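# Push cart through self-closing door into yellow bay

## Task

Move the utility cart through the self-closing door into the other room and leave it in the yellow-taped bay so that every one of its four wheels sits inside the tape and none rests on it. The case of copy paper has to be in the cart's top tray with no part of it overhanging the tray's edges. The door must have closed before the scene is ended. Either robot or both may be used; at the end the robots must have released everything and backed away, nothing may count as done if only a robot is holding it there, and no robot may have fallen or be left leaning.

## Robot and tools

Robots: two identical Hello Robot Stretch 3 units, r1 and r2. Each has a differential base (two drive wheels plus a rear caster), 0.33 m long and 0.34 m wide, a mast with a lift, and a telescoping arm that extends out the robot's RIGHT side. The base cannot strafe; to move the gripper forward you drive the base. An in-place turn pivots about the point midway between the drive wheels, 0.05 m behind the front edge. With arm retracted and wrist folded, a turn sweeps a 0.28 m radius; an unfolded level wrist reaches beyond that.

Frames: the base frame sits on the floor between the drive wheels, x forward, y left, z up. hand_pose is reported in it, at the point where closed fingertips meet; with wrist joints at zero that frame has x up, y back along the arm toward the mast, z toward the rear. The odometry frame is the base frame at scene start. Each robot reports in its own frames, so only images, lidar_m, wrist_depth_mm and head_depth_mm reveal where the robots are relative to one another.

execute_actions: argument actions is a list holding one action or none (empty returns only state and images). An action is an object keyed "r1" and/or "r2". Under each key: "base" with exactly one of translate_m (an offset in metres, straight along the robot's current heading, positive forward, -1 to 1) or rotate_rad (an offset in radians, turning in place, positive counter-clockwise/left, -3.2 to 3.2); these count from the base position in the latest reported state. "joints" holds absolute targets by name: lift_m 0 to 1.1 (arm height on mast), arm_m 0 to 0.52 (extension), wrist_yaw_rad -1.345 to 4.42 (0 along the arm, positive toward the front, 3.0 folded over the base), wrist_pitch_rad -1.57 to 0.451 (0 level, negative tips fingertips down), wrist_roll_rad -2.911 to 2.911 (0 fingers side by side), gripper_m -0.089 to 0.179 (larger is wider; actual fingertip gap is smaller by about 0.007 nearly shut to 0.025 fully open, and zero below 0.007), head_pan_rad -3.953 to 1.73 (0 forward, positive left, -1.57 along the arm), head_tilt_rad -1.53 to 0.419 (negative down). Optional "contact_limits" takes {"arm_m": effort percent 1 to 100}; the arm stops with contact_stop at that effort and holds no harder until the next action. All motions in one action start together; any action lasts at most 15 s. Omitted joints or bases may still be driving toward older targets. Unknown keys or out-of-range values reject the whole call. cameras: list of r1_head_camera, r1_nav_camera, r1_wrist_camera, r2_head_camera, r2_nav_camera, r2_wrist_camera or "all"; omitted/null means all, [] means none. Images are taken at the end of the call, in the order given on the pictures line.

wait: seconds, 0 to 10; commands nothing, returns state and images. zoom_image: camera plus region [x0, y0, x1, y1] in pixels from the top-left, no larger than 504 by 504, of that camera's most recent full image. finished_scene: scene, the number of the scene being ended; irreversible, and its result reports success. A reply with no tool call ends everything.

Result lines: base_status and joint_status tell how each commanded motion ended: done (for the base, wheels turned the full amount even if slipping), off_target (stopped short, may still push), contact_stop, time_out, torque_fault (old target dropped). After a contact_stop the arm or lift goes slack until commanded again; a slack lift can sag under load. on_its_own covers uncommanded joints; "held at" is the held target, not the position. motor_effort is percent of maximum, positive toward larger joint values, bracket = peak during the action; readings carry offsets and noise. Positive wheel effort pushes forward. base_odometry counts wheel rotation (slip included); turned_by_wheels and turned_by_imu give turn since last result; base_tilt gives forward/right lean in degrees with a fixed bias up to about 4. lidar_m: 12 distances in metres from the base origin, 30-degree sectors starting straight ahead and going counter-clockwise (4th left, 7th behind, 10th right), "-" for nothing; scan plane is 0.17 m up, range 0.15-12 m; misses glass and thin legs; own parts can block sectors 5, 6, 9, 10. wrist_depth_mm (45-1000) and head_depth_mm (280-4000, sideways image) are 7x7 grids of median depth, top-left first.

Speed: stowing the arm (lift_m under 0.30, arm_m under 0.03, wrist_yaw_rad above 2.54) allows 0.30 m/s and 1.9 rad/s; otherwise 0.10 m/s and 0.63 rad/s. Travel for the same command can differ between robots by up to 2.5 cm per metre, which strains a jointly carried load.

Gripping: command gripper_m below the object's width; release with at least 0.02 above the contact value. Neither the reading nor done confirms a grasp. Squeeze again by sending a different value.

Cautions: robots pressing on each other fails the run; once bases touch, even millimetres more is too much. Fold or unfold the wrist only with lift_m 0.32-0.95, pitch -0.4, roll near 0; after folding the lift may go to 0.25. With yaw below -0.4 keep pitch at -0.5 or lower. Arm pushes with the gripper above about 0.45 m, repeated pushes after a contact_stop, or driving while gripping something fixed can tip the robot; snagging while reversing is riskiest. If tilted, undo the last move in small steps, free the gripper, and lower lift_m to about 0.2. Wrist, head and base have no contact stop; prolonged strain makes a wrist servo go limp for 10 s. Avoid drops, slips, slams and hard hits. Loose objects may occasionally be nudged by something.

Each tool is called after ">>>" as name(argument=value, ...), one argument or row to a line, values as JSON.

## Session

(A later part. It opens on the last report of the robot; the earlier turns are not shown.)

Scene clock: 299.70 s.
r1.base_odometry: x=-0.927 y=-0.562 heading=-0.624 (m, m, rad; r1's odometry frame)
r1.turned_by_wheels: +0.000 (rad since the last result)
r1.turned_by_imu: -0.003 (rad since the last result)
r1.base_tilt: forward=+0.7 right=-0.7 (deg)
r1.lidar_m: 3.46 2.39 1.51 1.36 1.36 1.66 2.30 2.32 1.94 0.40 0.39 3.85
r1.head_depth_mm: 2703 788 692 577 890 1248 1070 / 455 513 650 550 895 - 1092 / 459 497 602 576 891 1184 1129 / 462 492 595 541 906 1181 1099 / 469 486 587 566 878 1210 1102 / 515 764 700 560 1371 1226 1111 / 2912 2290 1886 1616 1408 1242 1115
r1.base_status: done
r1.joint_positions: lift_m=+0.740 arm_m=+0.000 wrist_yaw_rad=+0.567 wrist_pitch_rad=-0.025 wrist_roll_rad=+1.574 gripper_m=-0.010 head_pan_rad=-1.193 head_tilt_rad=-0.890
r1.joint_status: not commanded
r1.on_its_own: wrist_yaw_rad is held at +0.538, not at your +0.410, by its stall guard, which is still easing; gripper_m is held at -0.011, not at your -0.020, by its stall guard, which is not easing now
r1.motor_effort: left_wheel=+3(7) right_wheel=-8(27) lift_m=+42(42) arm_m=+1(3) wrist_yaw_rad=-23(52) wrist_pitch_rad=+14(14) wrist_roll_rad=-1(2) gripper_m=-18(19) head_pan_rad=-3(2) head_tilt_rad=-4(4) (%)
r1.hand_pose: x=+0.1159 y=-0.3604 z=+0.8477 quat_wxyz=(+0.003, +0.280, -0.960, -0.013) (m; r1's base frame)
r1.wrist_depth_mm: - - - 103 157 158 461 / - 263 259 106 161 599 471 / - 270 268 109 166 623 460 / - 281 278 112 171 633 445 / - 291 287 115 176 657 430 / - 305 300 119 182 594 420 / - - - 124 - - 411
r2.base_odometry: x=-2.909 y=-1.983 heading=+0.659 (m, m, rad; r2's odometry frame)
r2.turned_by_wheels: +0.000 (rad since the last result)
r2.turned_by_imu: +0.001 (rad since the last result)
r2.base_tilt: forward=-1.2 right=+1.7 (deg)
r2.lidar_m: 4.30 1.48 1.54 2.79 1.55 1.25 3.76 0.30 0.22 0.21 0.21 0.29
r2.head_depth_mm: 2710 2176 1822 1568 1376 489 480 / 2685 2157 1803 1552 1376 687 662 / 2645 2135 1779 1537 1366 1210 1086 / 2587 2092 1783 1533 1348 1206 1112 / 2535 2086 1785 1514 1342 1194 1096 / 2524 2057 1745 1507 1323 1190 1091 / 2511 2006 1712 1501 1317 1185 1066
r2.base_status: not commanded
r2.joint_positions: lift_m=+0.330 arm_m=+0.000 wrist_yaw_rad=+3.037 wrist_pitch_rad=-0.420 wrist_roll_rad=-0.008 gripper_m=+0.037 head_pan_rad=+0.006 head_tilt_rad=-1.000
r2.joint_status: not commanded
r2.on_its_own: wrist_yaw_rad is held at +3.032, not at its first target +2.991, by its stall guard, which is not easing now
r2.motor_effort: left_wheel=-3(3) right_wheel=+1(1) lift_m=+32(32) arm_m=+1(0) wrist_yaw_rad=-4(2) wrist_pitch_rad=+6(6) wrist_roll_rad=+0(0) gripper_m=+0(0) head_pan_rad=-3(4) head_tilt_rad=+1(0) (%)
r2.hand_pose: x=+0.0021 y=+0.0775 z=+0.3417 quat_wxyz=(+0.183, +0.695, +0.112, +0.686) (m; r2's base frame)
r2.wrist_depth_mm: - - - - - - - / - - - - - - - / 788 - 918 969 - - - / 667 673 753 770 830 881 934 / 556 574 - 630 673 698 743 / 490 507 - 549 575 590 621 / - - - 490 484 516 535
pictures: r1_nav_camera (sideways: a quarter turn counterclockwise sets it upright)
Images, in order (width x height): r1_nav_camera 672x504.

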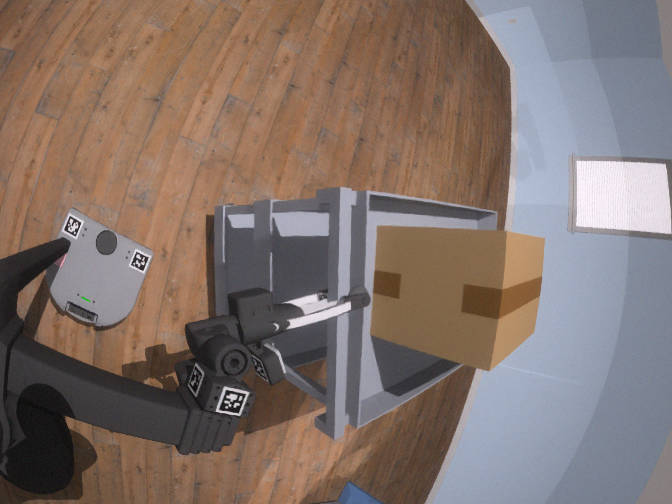

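>>> execute_actions(
  actions=[
    {"r1":{"base":{"rotate_rad":0.61},"joints":{"wrist_yaw_rad":0.3}}},
  ],
  cameras=[],
)

>>> execute_actions(
  actions=[
    {"r1":{"base":{"translate_m":-0.6}}},
  ],
  cameras=[],
)

>>> execute_actions(
  actions=[
    {"r1":{"base":{"translate_m":-0.5},"joints":{"wrist_yaw_rad":0.95}},"r2":{"joints":{"head_pan_rad":1.3,"head_tilt_rad":-0.8}}},
  ],
  cameras=["r1_nav_camera","r2_nav_camera"],
)

Scene clock: 310.90 s.
r1.base_odometry: x=-0.927 y=-0.562 heading=-0.014 (m, m, rad; r1's odometry frame)
r1.turned_by_wheels: +0.610 (rad since the last result)
r1.turned_by_imu: +0.576 (rad since the last result)
r1.base_tilt: forward=+0.7 right=-0.7 (deg)
r1.lidar_m: 2.22 1.47 1.36 1.38 1.73 2.30 2.33 1.95 0.39 0.39 0.47 3.47
r1.head_depth_mm: 466 505 588 534 867 - 1058 / 2746 576 649 565 - - 1092 / 2812 2224 664 890 959 1197 1121 / 2789 2217 1842 1517 1375 1226 1103 / 2861 2255 1852 1587 1389 1229 1106 / 2866 2275 1875 1597 1396 1238 1110 / 2908 2311 1902 1622 1405 1243 1117
r1.base_status: done
r1.joint_positions: lift_m=+0.740 arm_m=+0.000 wrist_yaw_rad=+0.214 wrist_pitch_rad=-0.024 wrist_roll_rad=+1.578 gripper_m=-0.010 head_pan_rad=-1.193 head_tilt_rad=-0.890
r1.joint_status: wrist_yaw_rad off_target (ended at +0.214, target +0.300)
r1.on_its_own: wrist_yaw_rad is held at +0.218, not at your +0.300, by its stall guard, which is not easing now; gripper_m is held at -0.011, not at your -0.020, by its stall guard, which is not easing now
r1.motor_effort: left_wheel=-1(7) right_wheel=+3(30) lift_m=+42(42) arm_m=-4(7) wrist_yaw_rad=+3(57) wrist_pitch_rad=+13(15) wrist_roll_rad=-3(3) gripper_m=-19(19) head_pan_rad=-2(2) head_tilt_rad=-4(4) (%)
r1.hand_pose: x=+0.0329 y=-0.3950 z=+0.8480 quat_wxyz=(-0.002, +0.107, -0.994, -0.013) (m; r1's base frame)
r1.wrist_depth_mm: 228 219 213 65 112 114 455 / - 240 235 71 124 125 471 / - 268 260 79 139 140 459 / - 305 293 87 154 553 447 / - - - 97 173 - 435 / - - - 111 200 - 392 / - - - 135 - - 356
r2.base_odometry: x=-2.909 y=-1.983 heading=+0.659 (m, m, rad; r2's odometry frame)
r2.turned_by_wheels: +0.000 (rad since the last result)
r2.turned_by_imu: +0.001 (rad since the last result)
r2.base_tilt: forward=-1.2 right=+1.8 (deg)
r2.lidar_m: 4.30 1.47 1.64 2.79 1.55 1.25 3.75 0.30 0.22 0.21 0.21 0.29
r2.head_depth_mm: 2689 2188 1830 1565 1373 489 479 / 2667 2138 1811 1561 1357 687 660 / 2633 2097 1787 1542 1354 1205 1094 / 2613 2099 1768 1534 1350 1206 1108 / 2549 2078 1760 1519 1342 1195 1107 / 2518 2082 1749 1503 1327 1182 1097 / 2473 2034 1721 1495 1326 1186 1079
r2.base_status: not commanded
r2.joint_positions: lift_m=+0.330 arm_m=+0.000 wrist_yaw_rad=+3.037 wrist_pitch_rad=-0.420 wrist_roll_rad=-0.008 gripper_m=+0.037 head_pan_rad=+0.006 head_tilt_rad=-1.000
r2.joint_status: not commanded
r2.on_its_own: wrist_yaw_rad is held at +3.032, not at its first target +2.991, by its stall guard, which is not easing now
r2.motor_effort: left_wheel=-3(3) right_wheel=+1(0) lift_m=+32(32) arm_m=+0(0) wrist_yaw_rad=-4(3) wrist_pitch_rad=+6(6) wrist_roll_rad=+0(0) gripper_m=+0(0) head_pan_rad=-3(4) head_tilt_rad=+0(0) (%)
r2.hand_pose: x=+0.0021 y=+0.0775 z=+0.3417 quat_wxyz=(+0.183, +0.695, +0.112, +0.686) (m; r2's base frame)
r2.wrist_depth_mm: - - - - - - - / - - - - - - - / 790 - 904 958 - - - / 662 683 756 775 818 882 925 / 558 576 - 634 677 707 743 / 484 510 - 551 577 594 623 / - - - 483 489 520 536
pictures: none
No camera images: the call's "cameras" was empty. Leave "cameras" out to get every camera's image.

Scene clock: 318.47 s.
r1.base_odometry: x=-1.527 y=-0.554 heading=-0.014 (m, m, rad; r1's odometry frame)
r1.turned_by_wheels: +0.000 (rad since the last result)
r1.turned_by_imu: -0.005 (rad since the last result)
r1.base_tilt: forward=+0.6 right=-0.7 (deg)
r1.lidar_m: 2.60 1.73 1.59 1.62 1.89 1.75 1.75 1.38 0.53 0.40 0.39 4.01
r1.head_depth_mm: 2728 789 692 579 889 1241 1064 / 458 504 628 548 896 - 1092 / 459 499 603 560 884 1186 1126 / 463 493 597 546 908 1187 1103 / 470 489 609 566 894 1206 1103 / 2761 2068 734 629 1389 1237 1110 / 2881 2296 1899 1622 1407 1245 1115
r1.base_status: done
r1.joint_positions: lift_m=+0.740 arm_m=+0.000 wrist_yaw_rad=+0.506 wrist_pitch_rad=-0.024 wrist_roll_rad=+1.580 gripper_m=-0.010 head_pan_rad=-1.193 head_tilt_rad=-0.890
r1.joint_status: not commanded
r1.on_its_own: wrist_yaw_rad is held at +0.513, not at your +0.300, by its stall guard, which is not easing now; gripper_m is held at -0.011, not at your -0.020, by its stall guard, which is not easing now
r1.motor_effort: left_wheel=+0(4) right_wheel=+3(30) lift_m=+42(42) arm_m=+1(3) wrist_yaw_rad=+5(58) wrist_pitch_rad=+13(14) wrist_roll_rad=-3(4) gripper_m=-19(19) head_pan_rad=-3(3) head_tilt_rad=-5(5) (%)
r1.hand_pose: x=+0.1025 y=-0.3685 z=+0.8478 quat_wxyz=(-0.001, +0.250, -0.968, -0.013) (m; r1's base frame)
r1.wrist_depth_mm: - - - 109 164 531 449 / - 269 269 111 167 596 468 / - 275 271 113 170 640 459 / - 281 278 115 174 633 443 / - 289 286 118 178 646 432 / - 298 294 119 182 595 425 / - - - 123 187 - 410
r2.base_odometry: x=-2.909 y=-1.983 heading=+0.659 (m, m, rad; r2's odometry frame)
r2.turned_by_wheels: +0.000 (rad since the last result)
r2.turned_by_imu: +0.001 (rad since the last result)
r2.base_tilt: forward=-1.1 right=+1.6 (deg)
r2.lidar_m: 4.35 1.19 1.19 2.78 1.55 1.25 3.75 0.30 0.22 0.21 0.21 0.29
r2.head_depth_mm: 2711 2194 1829 1570 1388 490 480 / 2687 2138 1804 1555 1365 688 661 / 2620 2123 1801 1549 1357 1207 1091 / 2577 2079 1784 1543 1342 1210 1112 / 2561 2073 1771 1522 1335 1200 1112 / 2505 2053 1741 1507 1327 1191 1094 / 2484 2047 1713 1494 1316 1183 1068
r2.base_status: not commanded
r2.joint_positions: lift_m=+0.330 arm_m=+0.000 wrist_yaw_rad=+3.037 wrist_pitch_rad=-0.420 wrist_roll_rad=-0.008 gripper_m=+0.037 head_pan_rad=+0.006 head_tilt_rad=-1.000
r2.joint_status: not commanded
r2.on_its_own: wrist_yaw_rad is held at +3.032, not at its first target +2.991, by its stall guard, which is not easing now
r2.motor_effort: left_wheel=-3(3) right_wheel=+1(1) lift_m=+32(32) arm_m=+0(0) wrist_yaw_rad=-4(3) wrist_pitch_rad=+6(6) wrist_roll_rad=+0(0) gripper_m=+0(0) head_pan_rad=-3(3) head_tilt_rad=+0(0) (%)
r2.hand_pose: x=+0.0021 y=+0.0775 z=+0.3417 quat_wxyz=(+0.183, +0.695, +0.112, +0.686) (m; r2's base frame)
r2.wrist_depth_mm: - - - - - - - / 1000 - - - - - - / 782 - 898 946 - - - / 651 676 743 773 805 871 925 / 560 576 - 632 673 713 758 / 491 512 - 558 580 592 629 / - - - 482 487 516 526
pictures: none
No camera images: the call's "cameras" was empty. Leave "cameras" out to get every camera's image.

Scene clock: 324.60 s.
r1.base_odometry: x=-2.027 y=-0.547 heading=-0.014 (m, m, rad; r1's odometry frame)
r1.turned_by_wheels: +0.000 (rad since the last result)
r1.turned_by_imu: -0.013 (rad since the last result)
r1.base_tilt: forward=+0.7 right=-0.7 (deg)
r1.lidar_m: 2.97 1.94 1.78 1.80 1.40 1.28 4.24 0.96 1.07 0.46 0.34 0.33
r1.head_depth_mm: 2685 2176 1818 1550 1356 - 1073 / 2742 2202 1825 1527 1382 1255 1089 / 2784 2221 654 751 1077 - 1123 / 2819 2238 693 551 906 1167 1104 / 2847 816 697 557 845 1077 1107 / 2904 457 522 596 509 809 1096 / 503 417 481 564 486 798 1111
r1.base_status: done
r1.joint_positions: lift_m=+0.740 arm_m=+0.000 wrist_yaw_rad=+1.161 wrist_pitch_rad=-0.026 wrist_roll_rad=+1.568 gripper_m=-0.010 head_pan_rad=-1.194 head_tilt_rad=-0.890
r1.joint_status: wrist_yaw_rad off_target (ended at +1.161, target +0.950)
r1.on_its_own: wrist_yaw_rad is held at +1.153, not at your +0.950, by its stall guard, which is not easing now; gripper_m is held at -0.011, not at your -0.020, by its stall guard, which is not easing now
r1.motor_effort: left_wheel=+2(16) right_wheel=-5(23) lift_m=+41(42) arm_m=-1(11) wrist_yaw_rad=-5(80) wrist_pitch_rad=+14(15) wrist_roll_rad=+1(4) gripper_m=-19(20) head_pan_rad=-2(2) head_tilt_rad=-4(4) (%)
r1.hand_pose: x=+0.2130 y=-0.2469 z=+0.8476 quat_wxyz=(+0.009, +0.548, -0.836, -0.010) (m; r1's base frame)
r1.wrist_depth_mm: - - - 102 155 156 459 / - 260 259 105 160 598 471 / - 271 267 108 166 614 459 / - 281 278 112 171 636 447 / - 294 290 116 177 649 435 / - 308 301 119 183 584 419 / - - - 125 - - 402
r2.base_odometry: x=-2.909 y=-1.983 heading=+0.659 (m, m, rad; r2's odometry frame)
r2.turned_by_wheels: +0.000 (rad since the last result)
r2.turned_by_imu: +0.001 (rad since the last result)
r2.base_tilt: forward=-1.1 right=+1.7 (deg)
r2.lidar_m: 4.33 1.02 0.92 1.07 1.55 1.25 3.75 0.30 0.22 0.21 0.21 0.29
r2.head_depth_mm: 1002 1027 1010 1428 1512 1309 1144 / 3150 1129 1445 1485 1447 1301 1133 / 2950 1273 2128 1693 1516 1284 1123 / 2793 908 2266 1810 1499 1283 1122 / 2607 2638 2270 1563 1428 1273 1109 / 936 1132 2065 1671 1444 1267 1107 / 2267 2619 2189 1771 1454 1250 1135
r2.base_status: not commanded
r2.joint_positions: lift_m=+0.330 arm_m=+0.000 wrist_yaw_rad=+3.037 wrist_pitch_rad=-0.420 wrist_roll_rad=-0.008 gripper_m=+0.037 head_pan_rad=+1.293 head_tilt_rad=-0.804
r2.joint_status: all done
r2.on_its_own: wrist_yaw_rad is held at +3.032, not at its first target +2.991, by its stall guard, which is not easing now
r2.motor_effort: left_wheel=-3(3) right_wheel=+2(1) lift_m=+32(32) arm_m=+0(0) wrist_yaw_rad=-4(3) wrist_pitch_rad=+6(6) wrist_roll_rad=+0(0) gripper_m=+0(0) head_pan_rad=+4(48) head_tilt_rad=+2(14) (%)
r2.hand_pose: x=+0.0021 y=+0.0775 z=+0.3417 quat_wxyz=(+0.183, +0.695, +0.112, +0.686) (m; r2's base frame)
r2.wrist_depth_mm: - - - - - - - / - - - 969 - 897 - / 792 - 909 961 - - - / 658 672 753 770 817 857 953 / 560 577 - 623 676 709 745 / 493 511 - 554 570 596 627 / - - - 482 489 518 535
pictures: r1_nav_camera (sideways: a quarter turn counterclockwise sets it upright), r2_nav_camera (sideways: a quarter turn counterclockwise sets it upright)
Images, in order (width x height): r1_nav_camera 672x504, r2_nav_camera 672x504.

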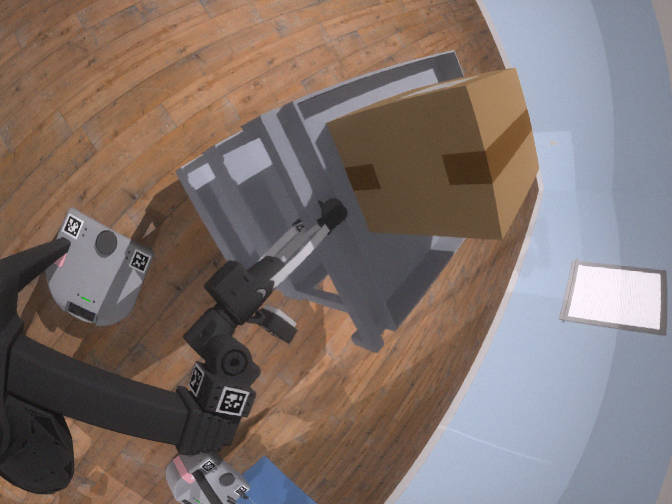

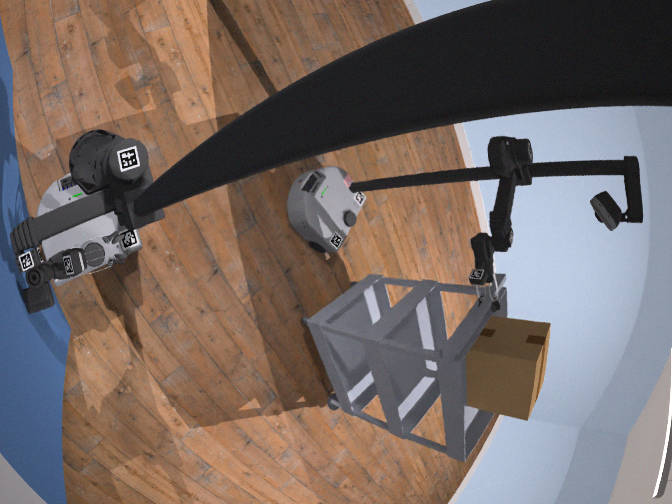

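>>> execute_actions(
  actions=[
    {"r1":{"base":{"rotate_rad":-0.08},"joints":{"wrist_yaw_rad":1.5}}},
  ],
  cameras=[],
)

>>> execute_actions(
  actions=[
    {"r1":{"base":{"translate_m":-1},"joints":{"wrist_yaw_rad":1.57,"head_pan_rad":-3.14,"head_tilt_rad":-0.6}}},
  ],
  cameras=["r1_nav_camera","r1_head_camera","r2_nav_camera"],
)

Scene clock: 332.00 s.
r1.base_odometry: x=-2.027 y=-0.547 heading=-0.094 (m, m, rad; r1's odometry frame)
r1.turned_by_wheels: -0.080 (rad since the last result)
r1.turned_by_imu: -0.082 (rad since the last result)
r1.base_tilt: forward=+0.7 right=-0.7 (deg)
r1.lidar_m: 0.32 2.02 1.78 1.79 1.46 1.28 1.28 0.96 1.06 0.45 0.32 0.31
r1.head_depth_mm: 2623 2180 1796 1561 1358 - 1071 / 2728 2200 1828 1532 1359 1252 1090 / 2788 2207 1834 586 1372 - 1115 / 2820 2227 673 551 891 - 1102 / 2841 2256 694 608 541 1061 1102 / 2881 2263 716 587 486 798 1060 / 2961 426 462 540 490 761 1079
r1.base_status: done
r1.joint_positions: lift_m=+0.740 arm_m=+0.000 wrist_yaw_rad=+1.457 wrist_pitch_rad=-0.025 wrist_roll_rad=+1.575 gripper_m=-0.010 head_pan_rad=-1.194 head_tilt_rad=-0.890
r1.joint_status: wrist_yaw_rad off_target (ended at +1.457, target +1.500)
r1.on_its_own: gripper_m is held at -0.011, not at your -0.020, by its stall guard, which is not easing now; wrist_yaw_rad is at rest, and its effort (+34) is outside its rest range (-12 to +12)
r1.motor_effort: left_wheel=-1(6) right_wheel=+14(23) lift_m=+42(42) arm_m=-5(5) wrist_yaw_rad=+34(74) wrist_pitch_rad=+14(14) wrist_roll_rad=-2(2) gripper_m=-18(19) head_pan_rad=-3(2) head_tilt_rad=-4(4) (%)
r1.hand_pose: x=+0.2325 y=-0.1742 z=+0.8477 quat_wxyz=(+0.007, +0.666, -0.746, -0.011) (m; r1's base frame)
r1.wrist_depth_mm: 239 228 223 79 127 128 488 / - 246 240 84 137 138 473 / - 267 260 90 147 561 458 / - 291 285 97 160 603 445 / - 321 311 106 174 574 436 / - - - 115 191 - 402 / - - - 131 - - 370
r2.base_odometry: x=-2.909 y=-1.983 heading=+0.659 (m, m, rad; r2's odometry frame)
r2.turned_by_wheels: +0.000 (rad since the last result)
r2.turned_by_imu: +0.001 (rad since the last result)
r2.base_tilt: forward=-1.1 right=+1.8 (deg)
r2.lidar_m: 4.31 1.06 0.93 1.07 1.55 1.25 3.75 0.30 0.22 0.21 0.21 0.29
r2.head_depth_mm: 983 1030 1333 1471 1512 1314 1142 / 2987 1101 1413 1327 1487 1297 1135 / 2935 1214 1590 1661 1516 1292 1132 / 2768 961 2262 1804 1495 1283 1117 / 2623 2758 2236 1549 1417 1273 1114 / 944 1156 2055 1671 1448 1264 1107 / 2290 2678 2171 1746 1468 1256 1139
r2.base_status: not commanded
r2.joint_positions: lift_m=+0.330 arm_m=+0.000 wrist_yaw_rad=+3.037 wrist_pitch_rad=-0.420 wrist_roll_rad=-0.008 gripper_m=+0.037 head_pan_rad=+1.293 head_tilt_rad=-0.804
r2.joint_status: not commanded
r2.on_its_own: wrist_yaw_rad is held at +3.032, not at its first target +2.991, by its stall guard, which is not easing now
r2.motor_effort: left_wheel=-3(3) right_wheel=+1(1) lift_m=+32(32) arm_m=+1(0) wrist_yaw_rad=-4(3) wrist_pitch_rad=+6(6) wrist_roll_rad=+0(0) gripper_m=+0(0) head_pan_rad=+5(4) head_tilt_rad=+1(1) (%)
r2.hand_pose: x=+0.0021 y=+0.0775 z=+0.3417 quat_wxyz=(+0.183, +0.695, +0.112, +0.686) (m; r2's base frame)
r2.wrist_depth_mm: - - - - - - - / - - - 976 - 918 - / 801 - 913 962 - - - / 658 669 764 780 799 877 952 / 564 568 - 632 686 696 747 / 487 512 - 553 575 598 629 / - - - 485 493 516 537
pictures: none
No camera images: the call's "cameras" was empty. Leave "cameras" out to get every camera's image.

Scene clock: 343.33 s.
r1.base_odometry: x=-3.023 y=-0.453 heading=-0.094 (m, m, rad; r1's odometry frame)
r1.turned_by_wheels: +0.000 (rad since the last result)
r1.turned_by_imu: -0.008 (rad since the last result)
r1.base_tilt: forward=+0.7 right=-0.7 (deg)
r1.lidar_m: 0.18 0.17 2.08 0.64 0.40 0.44 3.24 0.90 0.80 0.83 0.70 0.25
r1.head_depth_mm: 2649 2955 2732 2054 1653 1436 - / 2766 3041 2790 2080 1651 1450 - / 2791 3118 2827 2105 1678 1458 - / 2913 3211 2838 2120 1684 1395 1191 / 2948 3301 2877 2126 1688 1404 1199 / 3036 3419 2931 2160 1720 1418 1205 / 3157 3534 2982 2183 1708 1421 1213
r1.base_status: done
r1.joint_positions: lift_m=+0.740 arm_m=+0.000 wrist_yaw_rad=+1.862 wrist_pitch_rad=-0.023 wrist_roll_rad=+1.576 gripper_m=-0.010 head_pan_rad=-3.133 head_tilt_rad=-0.606
r1.joint_status: wrist_yaw_rad off_target (ended at +1.862, target +1.570); the others done
r1.on_its_own: wrist_yaw_rad is held at +1.861, not at your +1.570, by its stall guard, which is not easing now; gripper_m is held at -0.011, not at your -0.020, by its stall guard, which is not easing now
r1.motor_effort: left_wheel=+2(7) right_wheel=-7(20) lift_m=+42(42) arm_m=+1(5) wrist_yaw_rad=+0(71) wrist_pitch_rad=+12(14) wrist_roll_rad=-2(3) gripper_m=-18(19) head_pan_rad=-4(34) head_tilt_rad=+3(25) (%)
r1.hand_pose: x=+0.2235 y=-0.0715 z=+0.8483 quat_wxyz=(+0.008, +0.802, -0.597, -0.009) (m; r1's base frame)
r1.wrist_depth_mm: - - - - 215 - - / - - - 144 207 - 431 / - 299 300 138 202 674 459 / - 292 294 134 195 678 447 / - 285 287 129 190 648 434 / - 279 282 125 184 627 425 / 274 273 271 122 179 605 412
r2.base_odometry: x=-2.909 y=-1.983 heading=+0.659 (m, m, rad; r2's odometry frame)
r2.turned_by_wheels: +0.000 (rad since the last result)
r2.turned_by_imu: +0.002 (rad since the last result)
r2.base_tilt: forward=-1.2 right=+1.9 (deg)
r2.lidar_m: 4.31 4.96 3.12 0.56 0.54 0.83 3.74 0.30 0.22 0.21 0.21 0.29
r2.head_depth_mm: 3297 3201 2367 1867 1544 1309 1144 / 3097 3162 2339 1844 1525 1304 1137 / 2925 3085 2316 1822 1505 1287 1132 / 2799 3040 2290 1804 1497 1286 1118 / 2640 2877 2226 1737 1502 1276 1117 / 2484 1026 1264 1207 1374 1255 1111 / 2369 1049 818 1112 968 1179 1140
r2.base_status: not commanded
r2.joint_positions: lift_m=+0.330 arm_m=+0.000 wrist_yaw_rad=+3.037 wrist_pitch_rad=-0.420 wrist_roll_rad=-0.008 gripper_m=+0.037 head_pan_rad=+1.293 head_tilt_rad=-0.804
r2.joint_status: not commanded
r2.on_its_own: wrist_yaw_rad is held at +3.032, not at its first target +2.991, by its stall guard, which is not easing now
r2.motor_effort: left_wheel=-3(3) right_wheel=+1(1) lift_m=+32(32) arm_m=+0(0) wrist_yaw_rad=-3(4) wrist_pitch_rad=+5(6) wrist_roll_rad=+0(0) gripper_m=+0(0) head_pan_rad=+3(4) head_tilt_rad=+1(2) (%)
r2.hand_pose: x=+0.0021 y=+0.0775 z=+0.3417 quat_wxyz=(+0.183, +0.695, +0.112, +0.686) (m; r2's base frame)
r2.wrist_depth_mm: 794 - - - - - - / 674 - 760 - - - - / 790 - 892 967 - - - / 655 678 749 771 804 867 923 / 566 573 - 638 673 713 744 / 495 516 - 545 586 594 628 / - - - 484 491 517 535
pictures: r1_head_camera (sideways: a quarter turn clockwise sets it upright), r1_nav_camera (sideways: a quarter turn counterclockwise sets it upright), r2_nav_camera (sideways: a quarter turn counterclockwise sets it upright)
Images, in order (width x height): r1_head_camera 896x504, r1_nav_camera 672x504, r2_nav_camera 672x504.

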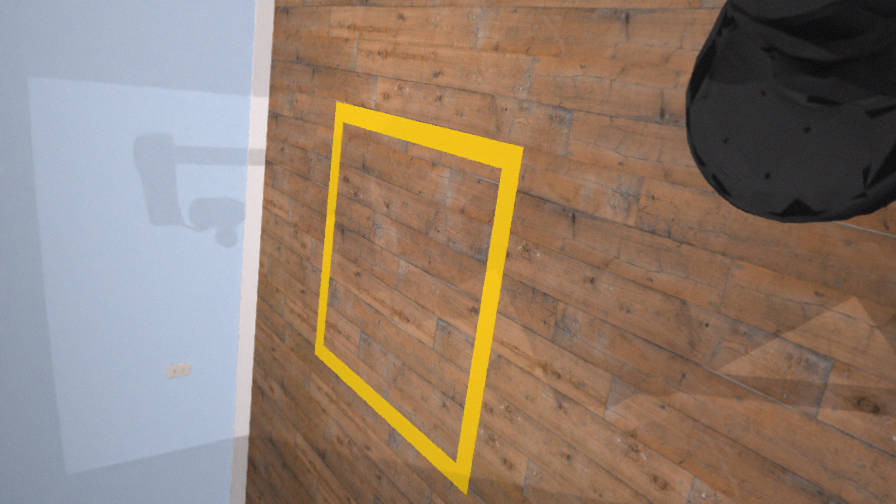

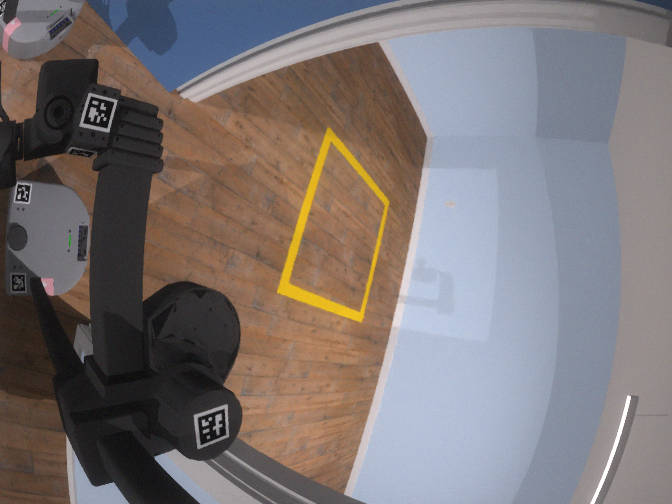

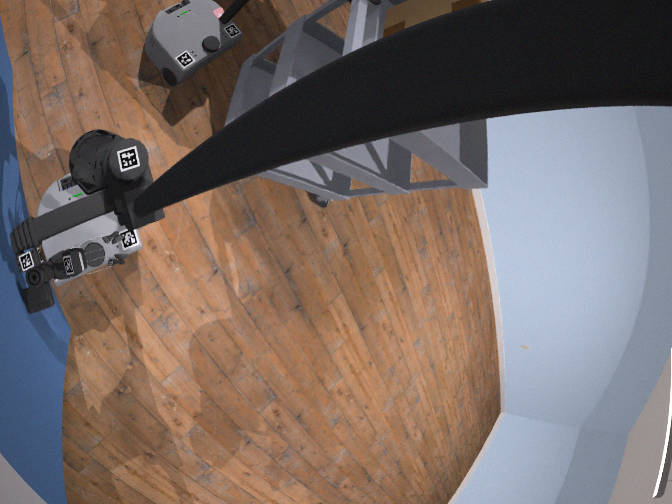

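>>> execute_actions(
  actions=[
    {"r1":{"base":{"translate_m":-0.5},"joints":{"wrist_yaw_rad":1.5,"head_pan_rad":0,"head_tilt_rad":-1.0}}},
  ],
  cameras=["r1_nav_camera"],
)

Scene clock: 353.43 s.
r1.base_odometry: x=-3.521 y=-0.406 heading=-0.094 (m, m, rad; r1's odometry frame)
r1.turned_by_wheels: +0.000 (rad since the last result)
r1.turned_by_imu: +0.017 (rad since the last result)
r1.base_tilt: forward=+0.7 right=-0.7 (deg)
r1.lidar_m: 0.15 0.27 0.37 2.24 2.69 2.79 2.80 2.81 0.64 0.62 0.79 0.18
r1.head_depth_mm: 361 359 485 551 486 1180 1068 / 364 328 416 537 513 1136 1095 / 365 316 365 495 499 436 1107 / 369 311 332 451 508 1035 1112 / 372 326 404 545 836 1199 1109 / 375 390 603 596 1307 1202 1095 / 402 702 673 1472 1340 877 1084
r1.base_status: done
r1.joint_positions: lift_m=+0.740 arm_m=+0.000 wrist_yaw_rad=+1.436 wrist_pitch_rad=-0.022 wrist_roll_rad=+1.568 gripper_m=-0.010 head_pan_rad=-0.007 head_tilt_rad=-0.988
r1.joint_status: wrist_yaw_rad off_target (ended at +1.436, target +1.500); the others done
r1.on_its_own: wrist_yaw_rad is held at +1.455, not at your +1.500, by its stall guard, which is not easing now; gripper_m is held at -0.011, not at your -0.020, by its stall guard, which is not easing now; wrist_yaw_rad is at rest, and its effort (+15) is outside its rest range (-12 to +12)
r1.motor_effort: left_wheel=+0(10) right_wheel=-2(34) lift_m=+42(42) arm_m=+1(8) wrist_yaw_rad=+15(79) wrist_pitch_rad=+12(15) wrist_roll_rad=+1(2) gripper_m=-20(20) head_pan_rad=+4(37) head_tilt_rad=-5(32) (%)
r1.hand_pose: x=+0.2320 y=-0.1792 z=+0.8485 quat_wxyz=(+0.009, +0.658, -0.753, -0.007) (m; r1's base frame)
r1.wrist_depth_mm: - - - - 707 635 776 / - - - - 340 - - / - - - 279 301 - 351 / - - - 172 254 - 429 / - 307 315 149 224 595 437 / - 280 289 130 205 626 422 / 255 257 257 120 184 600 411
r2.base_odometry: x=-2.909 y=-1.983 heading=+0.659 (m, m, rad; r2's odometry frame)
r2.turned_by_wheels: +0.000 (rad since the last result)
r2.turned_by_imu: +0.002 (rad since the last result)
r2.base_tilt: forward=-1.1 right=+1.6 (deg)
r2.lidar_m: 4.31 4.97 3.14 2.79 0.59 0.56 3.75 0.30 0.22 0.21 0.21 0.29
r2.head_depth_mm: 3366 3260 2370 1858 1539 1308 1139 / 3092 3152 2335 1850 1536 1295 1131 / 2954 3011 2282 1813 1522 1293 1122 / 2778 2999 2254 1805 1502 1287 1115 / 2652 2883 2255 1789 1486 1273 1114 / 2502 2733 2233 1780 1478 1262 1111 / 2359 2643 2193 1750 1458 1252 1140
r2.base_status: not commanded
r2.joint_positions: lift_m=+0.330 arm_m=+0.000 wrist_yaw_rad=+3.037 wrist_pitch_rad=-0.420 wrist_roll_rad=-0.008 gripper_m=+0.037 head_pan_rad=+1.293 head_tilt_rad=-0.804
r2.joint_status: not commanded
r2.on_its_own: wrist_yaw_rad is held at +3.032, not at its first target +2.991, by its stall guard, which is not easing now
r2.motor_effort: left_wheel=-3(3) right_wheel=+1(1) lift_m=+32(33) arm_m=+1(0) wrist_yaw_rad=-3(4) wrist_pitch_rad=+6(6) wrist_roll_rad=+0(0) gripper_m=+0(0) head_pan_rad=+4(4) head_tilt_rad=+1(2) (%)
r2.hand_pose: x=+0.0021 y=+0.0775 z=+0.3417 quat_wxyz=(+0.183, +0.695, +0.112, +0.686) (m; r2's base frame)
r2.wrist_depth_mm: 804 - - - - - - / 592 - - - - - - / 733 - 905 952 - - - / 659 677 749 783 820 881 942 / 554 569 - 639 673 704 750 / 487 517 - 551 571 589 617 / - - - 481 494 512 540
pictures: r1_nav_camera (sideways: a quarter turn counterclockwise sets it upright)
Images, in order (width x height): r1_nav_camera 672x504.

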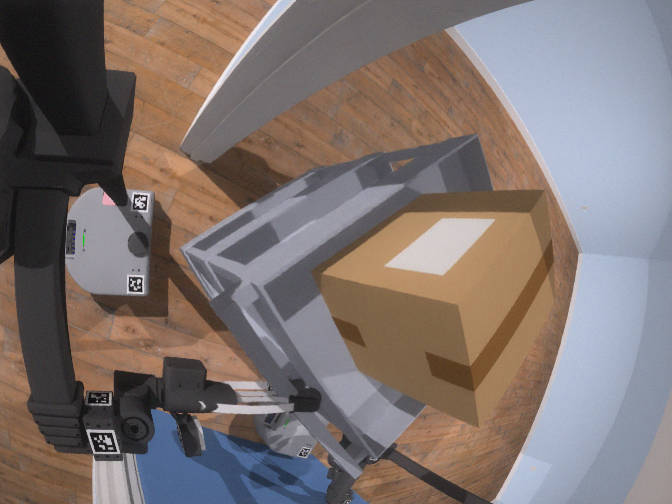

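>>> execute_actions(
  actions=[
    {"r1":{"base":{"translate_m":-0.45},"joints":{"arm_m":0.08}}},
  ],
  cameras=["r1_nav_camera"],
)

Scene clock: 367.20 s.
r1.base_odometry: x=-3.969 y=-0.364 heading=-0.094 (m, m, rad; r1's odometry frame)
r1.turned_by_wheels: +0.000 (rad since the last result)
r1.turned_by_imu: -0.003 (rad since the last result)
r1.base_tilt: forward=+0.7 right=-0.8 (deg)
r1.lidar_m: 0.21 0.47 0.99 2.38 2.66 2.37 2.38 2.66 2.37 0.81 0.38 0.17
r1.head_depth_mm: 360 306 363 526 502 424 1077 / 363 312 339 456 496 780 1092 / 367 331 399 508 521 958 1107 / 370 389 498 557 848 1174 1110 / 395 484 604 907 1282 1200 1109 / 2137 717 668 1209 1320 1204 1095 / 2328 708 908 1053 1321 1209 1103
r1.base_status: done
r1.joint_positions: lift_m=+0.740 arm_m=+0.080 wrist_yaw_rad=+1.404 wrist_pitch_rad=-0.022 wrist_roll_rad=+1.568 gripper_m=-0.010 head_pan_rad=-0.007 head_tilt_rad=-0.988
r1.joint_status: all done
r1.on_its_own: wrist_yaw_rad is held at +1.410, not at your +1.500, by its stall guard, which is not easing now; gripper_m is held at -0.011, not at your -0.020, by its stall guard, which is not easing now
r1.motor_effort: left_wheel=+1(7) right_wheel=-6(26) lift_m=+42(42) arm_m=+1(20) wrist_yaw_rad=+5(76) wrist_pitch_rad=+12(14) wrist_roll_rad=+0(1) gripper_m=-20(19) head_pan_rad=+4(4) head_tilt_rad=-6(5) (%)
r1.hand_pose: x=+0.2308 y=-0.2673 z=+0.8486 quat_wxyz=(+0.009, +0.646, -0.763, -0.007) (m; r1's base frame)
r1.wrist_depth_mm: - - - - 980 - 744 / - - - - 351 - 934 / - - - 290 312 - 351 / - - - 176 265 - 425 / - 311 318 151 228 590 436 / - 280 - 130 206 629 428 / 253 257 257 120 184 602 413
r2.base_odometry: x=-2.909 y=-1.983 heading=+0.659 (m, m, rad; r2's odometry frame)
r2.turned_by_wheels: +0.000 (rad since the last result)
r2.turned_by_imu: +0.001 (rad since the last result)
r2.base_tilt: forward=-1.1 right=+1.6 (deg)
r2.lidar_m: 4.32 4.94 3.15 2.79 1.55 0.75 0.76 0.30 0.22 0.21 0.21 0.29
r2.head_depth_mm: 3296 3202 2365 1862 1532 1314 1147 / 3127 3185 2357 1850 1507 1300 1132 / 2921 3125 2280 1836 1521 1290 1125 / 2760 3025 2277 1806 1503 1285 1118 / 2643 2850 2239 1780 1480 1268 1107 / 2498 2746 2201 1781 1478 1263 1105 / 2368 2665 2202 1760 1464 1256 1139
r2.base_status: not commanded
r2.joint_positions: lift_m=+0.330 arm_m=+0.000 wrist_yaw_rad=+3.037 wrist_pitch_rad=-0.420 wrist_roll_rad=-0.008 gripper_m=+0.037 head_pan_rad=+1.293 head_tilt_rad=-0.804
r2.joint_status: not commanded
r2.on_its_own: wrist_yaw_rad is held at +3.032, not at its first target +2.991, by its stall guard, which is not easing now
r2.motor_effort: left_wheel=-3(3) right_wheel=+1(1) lift_m=+33(33) arm_m=+0(0) wrist_yaw_rad=-4(3) wrist_pitch_rad=+6(6) wrist_roll_rad=+0(0) gripper_m=+0(0) head_pan_rad=+3(5) head_tilt_rad=+1(1) (%)
r2.hand_pose: x=+0.0021 y=+0.0775 z=+0.3417 quat_wxyz=(+0.183, +0.695, +0.112, +0.686) (m; r2's base frame)
r2.wrist_depth_mm: - - - - - - - / - - - - - - - / 790 - 895 959 - - - / 655 678 748 776 825 854 940 / 561 574 - 629 674 711 748 / 493 517 - 551 573 594 626 / - - - 482 486 514 536
pictures: r1_nav_camera (sideways: a quarter turn counterclockwise sets it upright)
Images, in order (width x height): r1_nav_camera 672x504.

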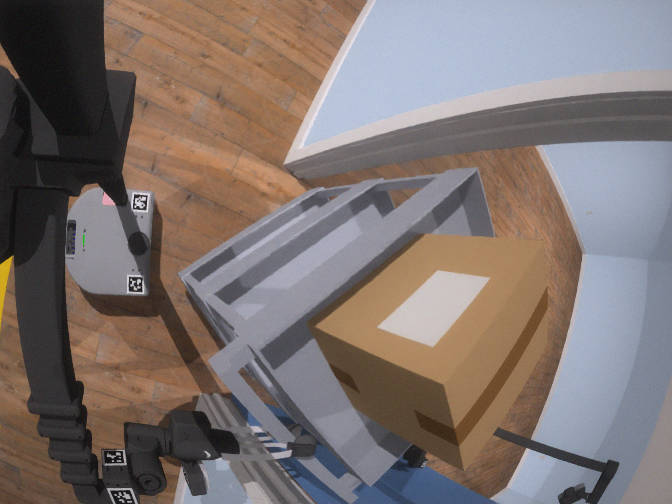

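>>> execute_actions(
  actions=[
    {"r1":{"base":{"translate_m":-0.9}}},
  ],
  cameras=[],
)

>>> execute_actions(
  actions=[
    {"r1":{"base":{"translate_m":-0.78},"joints":{"arm_m":0}},"r2":{"base":{"translate_m":0.75}}},
  ],
  cameras=["r1_nav_camera"],
)

>>> execute_actions(
  actions=[
    {"r1":{"joints":{"gripper_m":0.12}}},
  ],
  cameras=[],
)

>>> execute_actions(
  actions=[
    {"r1":{"base":{"translate_m":-0.35}}},
  ],
  cameras=["r1_nav_camera","r1_head_camera"],
)

Scene clock: 385.87 s.
r1.base_odometry: x=-4.865 y=-0.280 heading=-0.094 (m, m, rad; r1's odometry frame)
r1.turned_by_wheels: +0.000 (rad since the last result)
r1.turned_by_imu: -0.003 (rad since the last result)
r1.base_tilt: forward=+0.7 right=-0.7 (deg)
r1.lidar_m: 0.30 1.54 2.66 2.67 1.70 1.52 1.52 1.82 2.08 2.08 0.32 0.22
r1.head_depth_mm: 360 345 397 524 468 1135 1078 / 384 418 483 529 519 1047 1099 / 457 534 598 587 845 1144 1109 / 777 719 673 981 1284 1194 1109 / 2315 772 1629 1484 1324 1199 1108 / 2185 1722 1701 1493 1332 1203 1100 / 1403 1706 1698 1495 1339 1209 1104
r1.base_status: done
r1.joint_positions: lift_m=+0.740 arm_m=+0.080 wrist_yaw_rad=+1.273 wrist_pitch_rad=-0.025 wrist_roll_rad=+1.573 gripper_m=-0.010 head_pan_rad=-0.007 head_tilt_rad=-0.988
r1.joint_status: not commanded
r1.on_its_own: wrist_yaw_rad is held at +1.270, not at your +1.500, by its stall guard, which is not easing now; gripper_m is held at -0.011, not at your -0.020, by its stall guard, which is not easing now
r1.motor_effort: left_wheel=+2(2) right_wheel=-9(23) lift_m=+42(42) arm_m=+1(1) wrist_yaw_rad=-2(24) wrist_pitch_rad=+14(14) wrist_roll_rad=-1(1) gripper_m=-19(20) head_pan_rad=+3(3) head_tilt_rad=-6(5) (%)
r1.hand_pose: x=+0.2229 y=-0.2998 z=+0.8476 quat_wxyz=(+0.007, +0.594, -0.804, -0.011) (m; r1's base frame)
r1.wrist_depth_mm: - - - - - - - / - - - 294 313 333 331 / - - - 247 269 - 404 / - - - 163 239 - 441 / - 298 307 145 214 617 432 / - 277 - 129 200 622 422 / 255 257 255 120 181 599 411
r2.base_odometry: x=-2.909 y=-1.983 heading=+0.659 (m, m, rad; r2's odometry frame)
r2.turned_by_wheels: +0.000 (rad since the last result)
r2.turned_by_imu: +0.002 (rad since the last result)
r2.base_tilt: forward=-1.1 right=+1.7 (deg)
r2.lidar_m: 4.31 4.95 3.12 2.79 1.55 1.24 1.29 0.30 0.22 0.21 0.21 0.29
r2.head_depth_mm: 3302 3243 2365 1846 1526 1302 1137 / 3063 3169 2332 1858 1526 1300 1129 / 2926 3085 2279 1825 1516 1299 1127 / 2808 2998 2275 1803 1496 1280 1117 / 2622 2894 2251 1799 1484 1269 1112 / 2513 2734 2218 1783 1482 1266 1107 / 2345 2666 2179 1746 1458 1256 1137
r2.base_status: not commanded
r2.joint_positions: lift_m=+0.330 arm_m=+0.000 wrist_yaw_rad=+3.037 wrist_pitch_rad=-0.420 wrist_roll_rad=-0.008 gripper_m=+0.037 head_pan_rad=+1.293 head_tilt_rad=-0.804
r2.joint_status: not commanded
r2.on_its_own: wrist_yaw_rad is held at +3.032, not at its first target +2.991, by its stall guard, which is not easing now
r2.motor_effort: left_wheel=-3(3) right_wheel=+1(1) lift_m=+33(32) arm_m=+1(0) wrist_yaw_rad=-4(4) wrist_pitch_rad=+6(5) wrist_roll_rad=+0(0) gripper_m=+0(0) head_pan_rad=+5(5) head_tilt_rad=+2(1) (%)
r2.hand_pose: x=+0.0021 y=+0.0775 z=+0.3417 quat_wxyz=(+0.183, +0.695, +0.112, +0.686) (m; r2's base frame)
r2.wrist_depth_mm: - - - - - - - / - - - - - - - / 791 - 917 955 - - - / 673 675 747 781 798 868 941 / 563 574 - 639 682 708 740 / 490 507 - 549 574 601 613 / - - - 484 489 517 540
pictures: none
No camera images: the call's "cameras" was empty. Leave "cameras" out to get every camera's image.

Scene clock: 394.97 s.
r1.base_odometry: x=-5.641 y=-0.207 heading=-0.094 (m, m, rad; r1's odometry frame)
r1.turned_by_wheels: +0.000 (rad since the last result)
r1.turned_by_imu: -0.006 (rad since the last result)
r1.base_tilt: forward=+0.6 right=-0.7 (deg)
r1.lidar_m: 0.27 2.44 2.90 1.43 0.88 0.78 0.78 0.94 1.74 1.85 0.35 0.27
r1.head_depth_mm: 361 373 462 544 732 1136 1063 / 363 376 467 546 732 1137 1098 / 801 510 510 552 737 1156 1113 / 1995 1812 659 579 741 1175 1109 / 2146 1926 1689 1485 1332 1202 1106 / 2135 1956 1702 1490 1333 1206 1097 / 2187 1972 1706 1495 1336 1213 1099
r1.base_status: done
r1.joint_positions: lift_m=+0.740 arm_m=+0.000 wrist_yaw_rad=+1.516 wrist_pitch_rad=-0.022 wrist_roll_rad=+1.578 gripper_m=-0.010 head_pan_rad=-0.007 head_tilt_rad=-0.988
r1.joint_status: all done
r1.on_its_own: gripper_m is held at -0.011, not at your -0.020, by its stall guard, which is not easing now; wrist_yaw_rad moved +0.243 to your old target +1.500
r1.motor_effort: left_wheel=+2(5) right_wheel=-5(29) lift_m=+42(42) arm_m=+2(13) wrist_yaw_rad=+2(56) wrist_pitch_rad=+12(15) wrist_roll_rad=-3(3) gripper_m=-17(19) head_pan_rad=+5(3) head_tilt_rad=-5(4) (%)
r1.hand_pose: x=+0.2339 y=-0.1588 z=+0.8484 quat_wxyz=(+0.006, +0.687, -0.726, -0.011) (m; r1's base frame)
r1.wrist_depth_mm: - - - 115 171 - 449 / - 276 - 117 174 608 474 / - 279 276 119 177 654 456 / - 286 284 121 180 668 449 / - 292 291 123 183 656 434 / - 302 297 125 186 597 425 / - - - 127 - - 415
r2.base_odometry: x=-2.316 y=-1.524 heading=+0.659 (m, m, rad; r2's odometry frame)
r2.turned_by_wheels: +0.000 (rad since the last result)
r2.turned_by_imu: +0.001 (rad since the last result)
r2.base_tilt: forward=-1.2 right=+1.7 (deg)
r2.lidar_m: 3.97 4.24 3.30 2.94 2.89 1.76 1.56 1.58 1.88 1.81 1.81 2.16
r2.head_depth_mm: 3509 3238 2344 1871 1540 1307 1135 / 3300 3135 2330 1857 1523 1309 1138 / 3141 3109 2310 1830 1511 1289 1129 / 2900 3084 2250 1815 1505 1282 1114 / 2762 3008 2260 1811 1499 1267 1112 / 2648 2826 2226 1780 1481 1267 1109 / 2511 2769 2209 1761 1468 1261 1137
r2.base_status: done
r2.joint_positions: lift_m=+0.330 arm_m=+0.001 wrist_yaw_rad=+3.033 wrist_pitch_rad=-0.420 wrist_roll_rad=-0.008 gripper_m=+0.037 head_pan_rad=+1.294 head_tilt_rad=-0.801
r2.joint_status: not commanded
r2.on_its_own: wrist_yaw_rad is held at +3.032, not at its first target +2.991, by its stall guard, which is not easing now
r2.motor_effort: left_wheel=-1(14) right_wheel=+0(16) lift_m=+32(32) arm_m=+0(0) wrist_yaw_rad=-2(4) wrist_pitch_rad=+5(6) wrist_roll_rad=+0(0) gripper_m=+0(0) head_pan_rad=+4(4) head_tilt_rad=+0(1) (%)
r2.hand_pose: x=+0.0030 y=+0.0774 z=+0.3418 quat_wxyz=(+0.184, +0.696, +0.111, +0.686) (m; r2's base frame)
r2.wrist_depth_mm: - - - - - - - / - - - - - - - / 798 - 927 981 - - - / 660 675 753 774 822 875 924 / 558 573 - 634 668 698 752 / 491 516 - 548 572 600 625 / - - - 485 489 519 533
pictures: r1_nav_camera (sideways: a quarter turn counterclockwise sets it upright)
Images, in order (width x height): r1_nav_camera 672x504.

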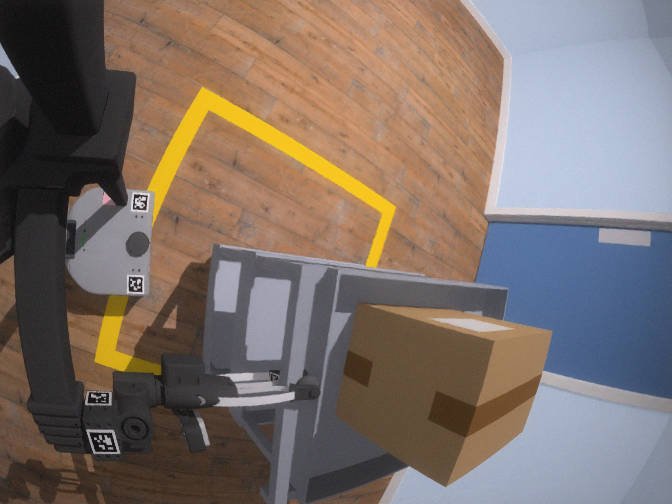

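Scene clock: 396.77 s.
r1.base_odometry: x=-5.641 y=-0.207 heading=-0.094 (m, m, rad; r1's odometry frame)
r1.turned_by_wheels: +0.000 (rad since the last result)
r1.turned_by_imu: -0.001 (rad since the last result)
r1.base_tilt: forward=+0.7 right=-0.8 (deg)
r1.lidar_m: 0.27 2.43 2.90 1.43 0.88 0.78 0.78 0.94 1.73 1.84 0.35 0.27
r1.head_depth_mm: 361 373 463 544 515 1131 1064 / 363 377 468 547 733 1139 1093 / 799 507 510 553 736 1160 1103 / 1997 1817 662 579 743 1178 1107 / 2128 1933 1680 1482 1327 1200 1107 / 2149 1959 1688 1490 1332 1201 1097 / 2162 1976 1719 1500 1339 1206 1105
r1.base_status: not commanded
r1.joint_positions: lift_m=+0.740 arm_m=+0.000 wrist_yaw_rad=+1.518 wrist_pitch_rad=-0.023 wrist_roll_rad=+1.577 gripper_m=+0.120 head_pan_rad=-0.007 head_tilt_rad=-0.988
r1.joint_status: all done
r1.motor_effort: left_wheel=+1(2) right_wheel=+0(5) lift_m=+42(42) arm_m=+2(2) wrist_yaw_rad=-1(2) wrist_pitch_rad=+12(13) wrist_roll_rad=-3(3) gripper_m=+1(79) head_pan_rad=+3(2) head_tilt_rad=-5(5) (%)
r1.hand_pose: x=+0.2339 y=-0.1582 z=+0.8483 quat_wxyz=(+0.006, +0.688, -0.725, -0.011) (m; r1's base frame)
r1.wrist_depth_mm: - - - 115 171 - 449 / - 276 - 117 174 610 473 / - 279 278 119 177 655 462 / - 286 284 121 181 675 445 / - 295 288 124 183 653 440 / - - 297 126 187 593 425 / - - - 128 190 509 411
r2.base_odometry: x=-2.316 y=-1.524 heading=+0.659 (m, m, rad; r2's odometry frame)
r2.turned_by_wheels: +0.000 (rad since the last result)
r2.turned_by_imu: +0.000 (rad since the last result)
r2.base_tilt: forward=-1.1 right=+1.8 (deg)
r2.lidar_m: 3.97 4.24 3.29 2.94 2.89 1.77 1.56 1.58 1.88 1.81 1.81 2.15
r2.head_depth_mm: 3503 3225 2377 1853 1547 1316 1134 / 3260 3177 2345 1845 1527 1308 1132 / 3094 3108 2306 1843 1508 1297 1127 / 2921 3057 2293 1807 1501 1284 1114 / 2780 2996 2265 1793 1488 1274 1107 / 2614 2868 2221 1790 1478 1271 1108 / 2519 2774 2186 1770 1467 1263 1139
r2.base_status: not commanded
r2.joint_positions: lift_m=+0.330 arm_m=+0.001 wrist_yaw_rad=+3.033 wrist_pitch_rad=-0.420 wrist_roll_rad=-0.008 gripper_m=+0.037 head_pan_rad=+1.294 head_tilt_rad=-0.801
r2.joint_status: not commanded
r2.on_its_own: wrist_yaw_rad is held at +3.032, not at its first target +2.991, by its stall guard, which is not easing now
r2.motor_effort: left_wheel=-1(1) right_wheel=+0(1) lift_m=+33(32) arm_m=+0(0) wrist_yaw_rad=-1(2) wrist_pitch_rad=+6(6) wrist_roll_rad=+0(0) gripper_m=+0(0) head_pan_rad=+4(3) head_tilt_rad=+0(1) (%)
r2.hand_pose: x=+0.0030 y=+0.0774 z=+0.3418 quat_wxyz=(+0.184, +0.696, +0.111, +0.686) (m; r2's base frame)
r2.wrist_depth_mm: - - - - - - - / - - - - - - - / 782 - 898 954 - - - / 658 666 746 777 818 864 909 / 564 571 - 636 679 704 741 / 492 511 - 548 576 594 624 / - - - 482 493 513 539
pictures: none
No camera images: the call's "cameras" was empty. Leave "cameras" out to get every camera's image.

Scene clock: 401.83 s.
r1.base_odometry: x=-5.990 y=-0.174 heading=-0.094 (m, m, rad; r1's odometry frame)
r1.turned_by_wheels: +0.000 (rad since the last result)
r1.turned_by_imu: -0.002 (rad since the last result)
r1.base_tilt: forward=+0.7 right=-0.7 (deg)
r1.lidar_m: 0.62 2.82 2.98 0.83 0.50 0.45 0.45 0.54 1.00 1.73 2.06 0.63
r1.head_depth_mm: 645 640 1041 1278 1320 1171 1061 / 648 644 1045 1287 1304 1180 1093 / 654 664 1054 1302 1317 1190 1106 / 891 667 1095 1409 1316 1195 1113 / 2284 1953 1675 1484 1325 1194 1110 / 2314 1954 1693 1497 1332 1199 1101 / 2357 1967 1719 1497 1333 1208 1099
r1.base_status: done
r1.joint_positions: lift_m=+0.740 arm_m=+0.000 wrist_yaw_rad=+1.518 wrist_pitch_rad=-0.023 wrist_roll_rad=+1.577 gripper_m=+0.120 head_pan_rad=-0.007 head_tilt_rad=-0.988
r1.joint_status: not commanded
r1.motor_effort: left_wheel=+2(1) right_wheel=+0(6) lift_m=+42(42) arm_m=+2(2) wrist_yaw_rad=+0(0) wrist_pitch_rad=+12(12) wrist_roll_rad=-3(2) gripper_m=+0(1) head_pan_rad=+4(4) head_tilt_rad=-5(6) (%)
r1.hand_pose: x=+0.2339 y=-0.1582 z=+0.8483 quat_wxyz=(+0.006, +0.688, -0.725, -0.011) (m; r1's base frame)
r1.wrist_depth_mm: - - - - - - - / - - - - 874 544 518 / - - - 623 - 709 748 / - - 652 539 - 681 785 / - - 662 546 - 540 774 / - - - 553 - 549 767 / - - - - - - 818
r2.base_odometry: x=-2.316 y=-1.524 heading=+0.659 (m, m, rad; r2's odometry frame)
r2.turned_by_wheels: +0.000 (rad since the last result)
r2.turned_by_imu: +0.001 (rad since the last result)
r2.base_tilt: forward=-1.1 right=+1.7 (deg)
r2.lidar_m: 3.98 4.20 3.31 2.94 2.89 1.77 1.56 1.57 1.87 1.81 1.81 2.16
r2.head_depth_mm: 3515 3253 2366 1875 1540 1309 1139 / 3311 3168 2318 1847 1543 1303 1131 / 3125 3131 2336 1835 1512 1290 1123 / 2896 3062 2273 1816 1511 1289 1121 / 2804 2980 2244 1807 1487 1280 1112 / 2647 2808 2215 1773 1473 1265 1108 / 2483 2742 2182 1759 1471 1257 1144
r2.base_status: not commanded
r2.joint_positions: lift_m=+0.330 arm_m=+0.001 wrist_yaw_rad=+3.033 wrist_pitch_rad=-0.420 wrist_roll_rad=-0.008 gripper_m=+0.037 head_pan_rad=+1.294 head_tilt_rad=-0.801
r2.joint_status: not commanded
r2.on_its_own: wrist_yaw_rad is held at +3.032, not at its first target +2.991, by its stall guard, which is not easing now
r2.motor_effort: left_wheel=-1(1) right_wheel=-1(0) lift_m=+32(33) arm_m=+0(0) wrist_yaw_rad=-1(1) wrist_pitch_rad=+6(6) wrist_roll_rad=+0(0) gripper_m=+0(0) head_pan_rad=+5(4) head_tilt_rad=+0(0) (%)
r2.hand_pose: x=+0.0030 y=+0.0774 z=+0.3418 quat_wxyz=(+0.184, +0.696, +0.111, +0.686) (m; r2's base frame)
r2.wrist_depth_mm: - - - - - - - / - - - - - - - / 788 - 894 991 - - - / 654 675 758 789 817 865 923 / 554 577 - 626 678 702 741 / 493 507 - 549 580 596 626 / - - - 483 490 517 532
pictures: r1_head_camera (sideways: a quarter turn clockwise sets it upright), r1_nav_camera (sideways: a quarter turn counterclockwise sets it upright)
Images, in order (width x height): r1_head_camera 896x504, r1_nav_camera 672x504.

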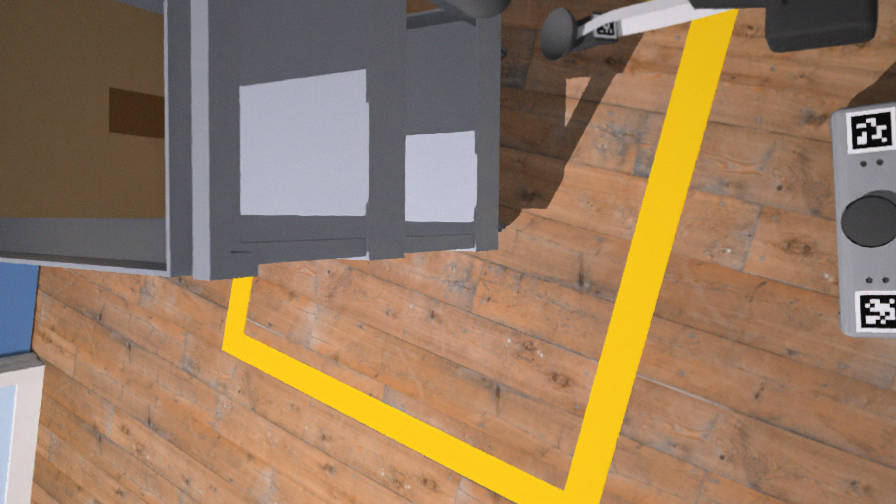

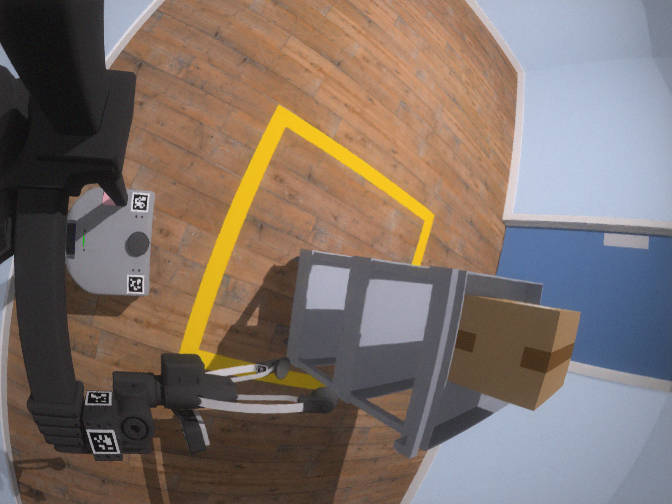

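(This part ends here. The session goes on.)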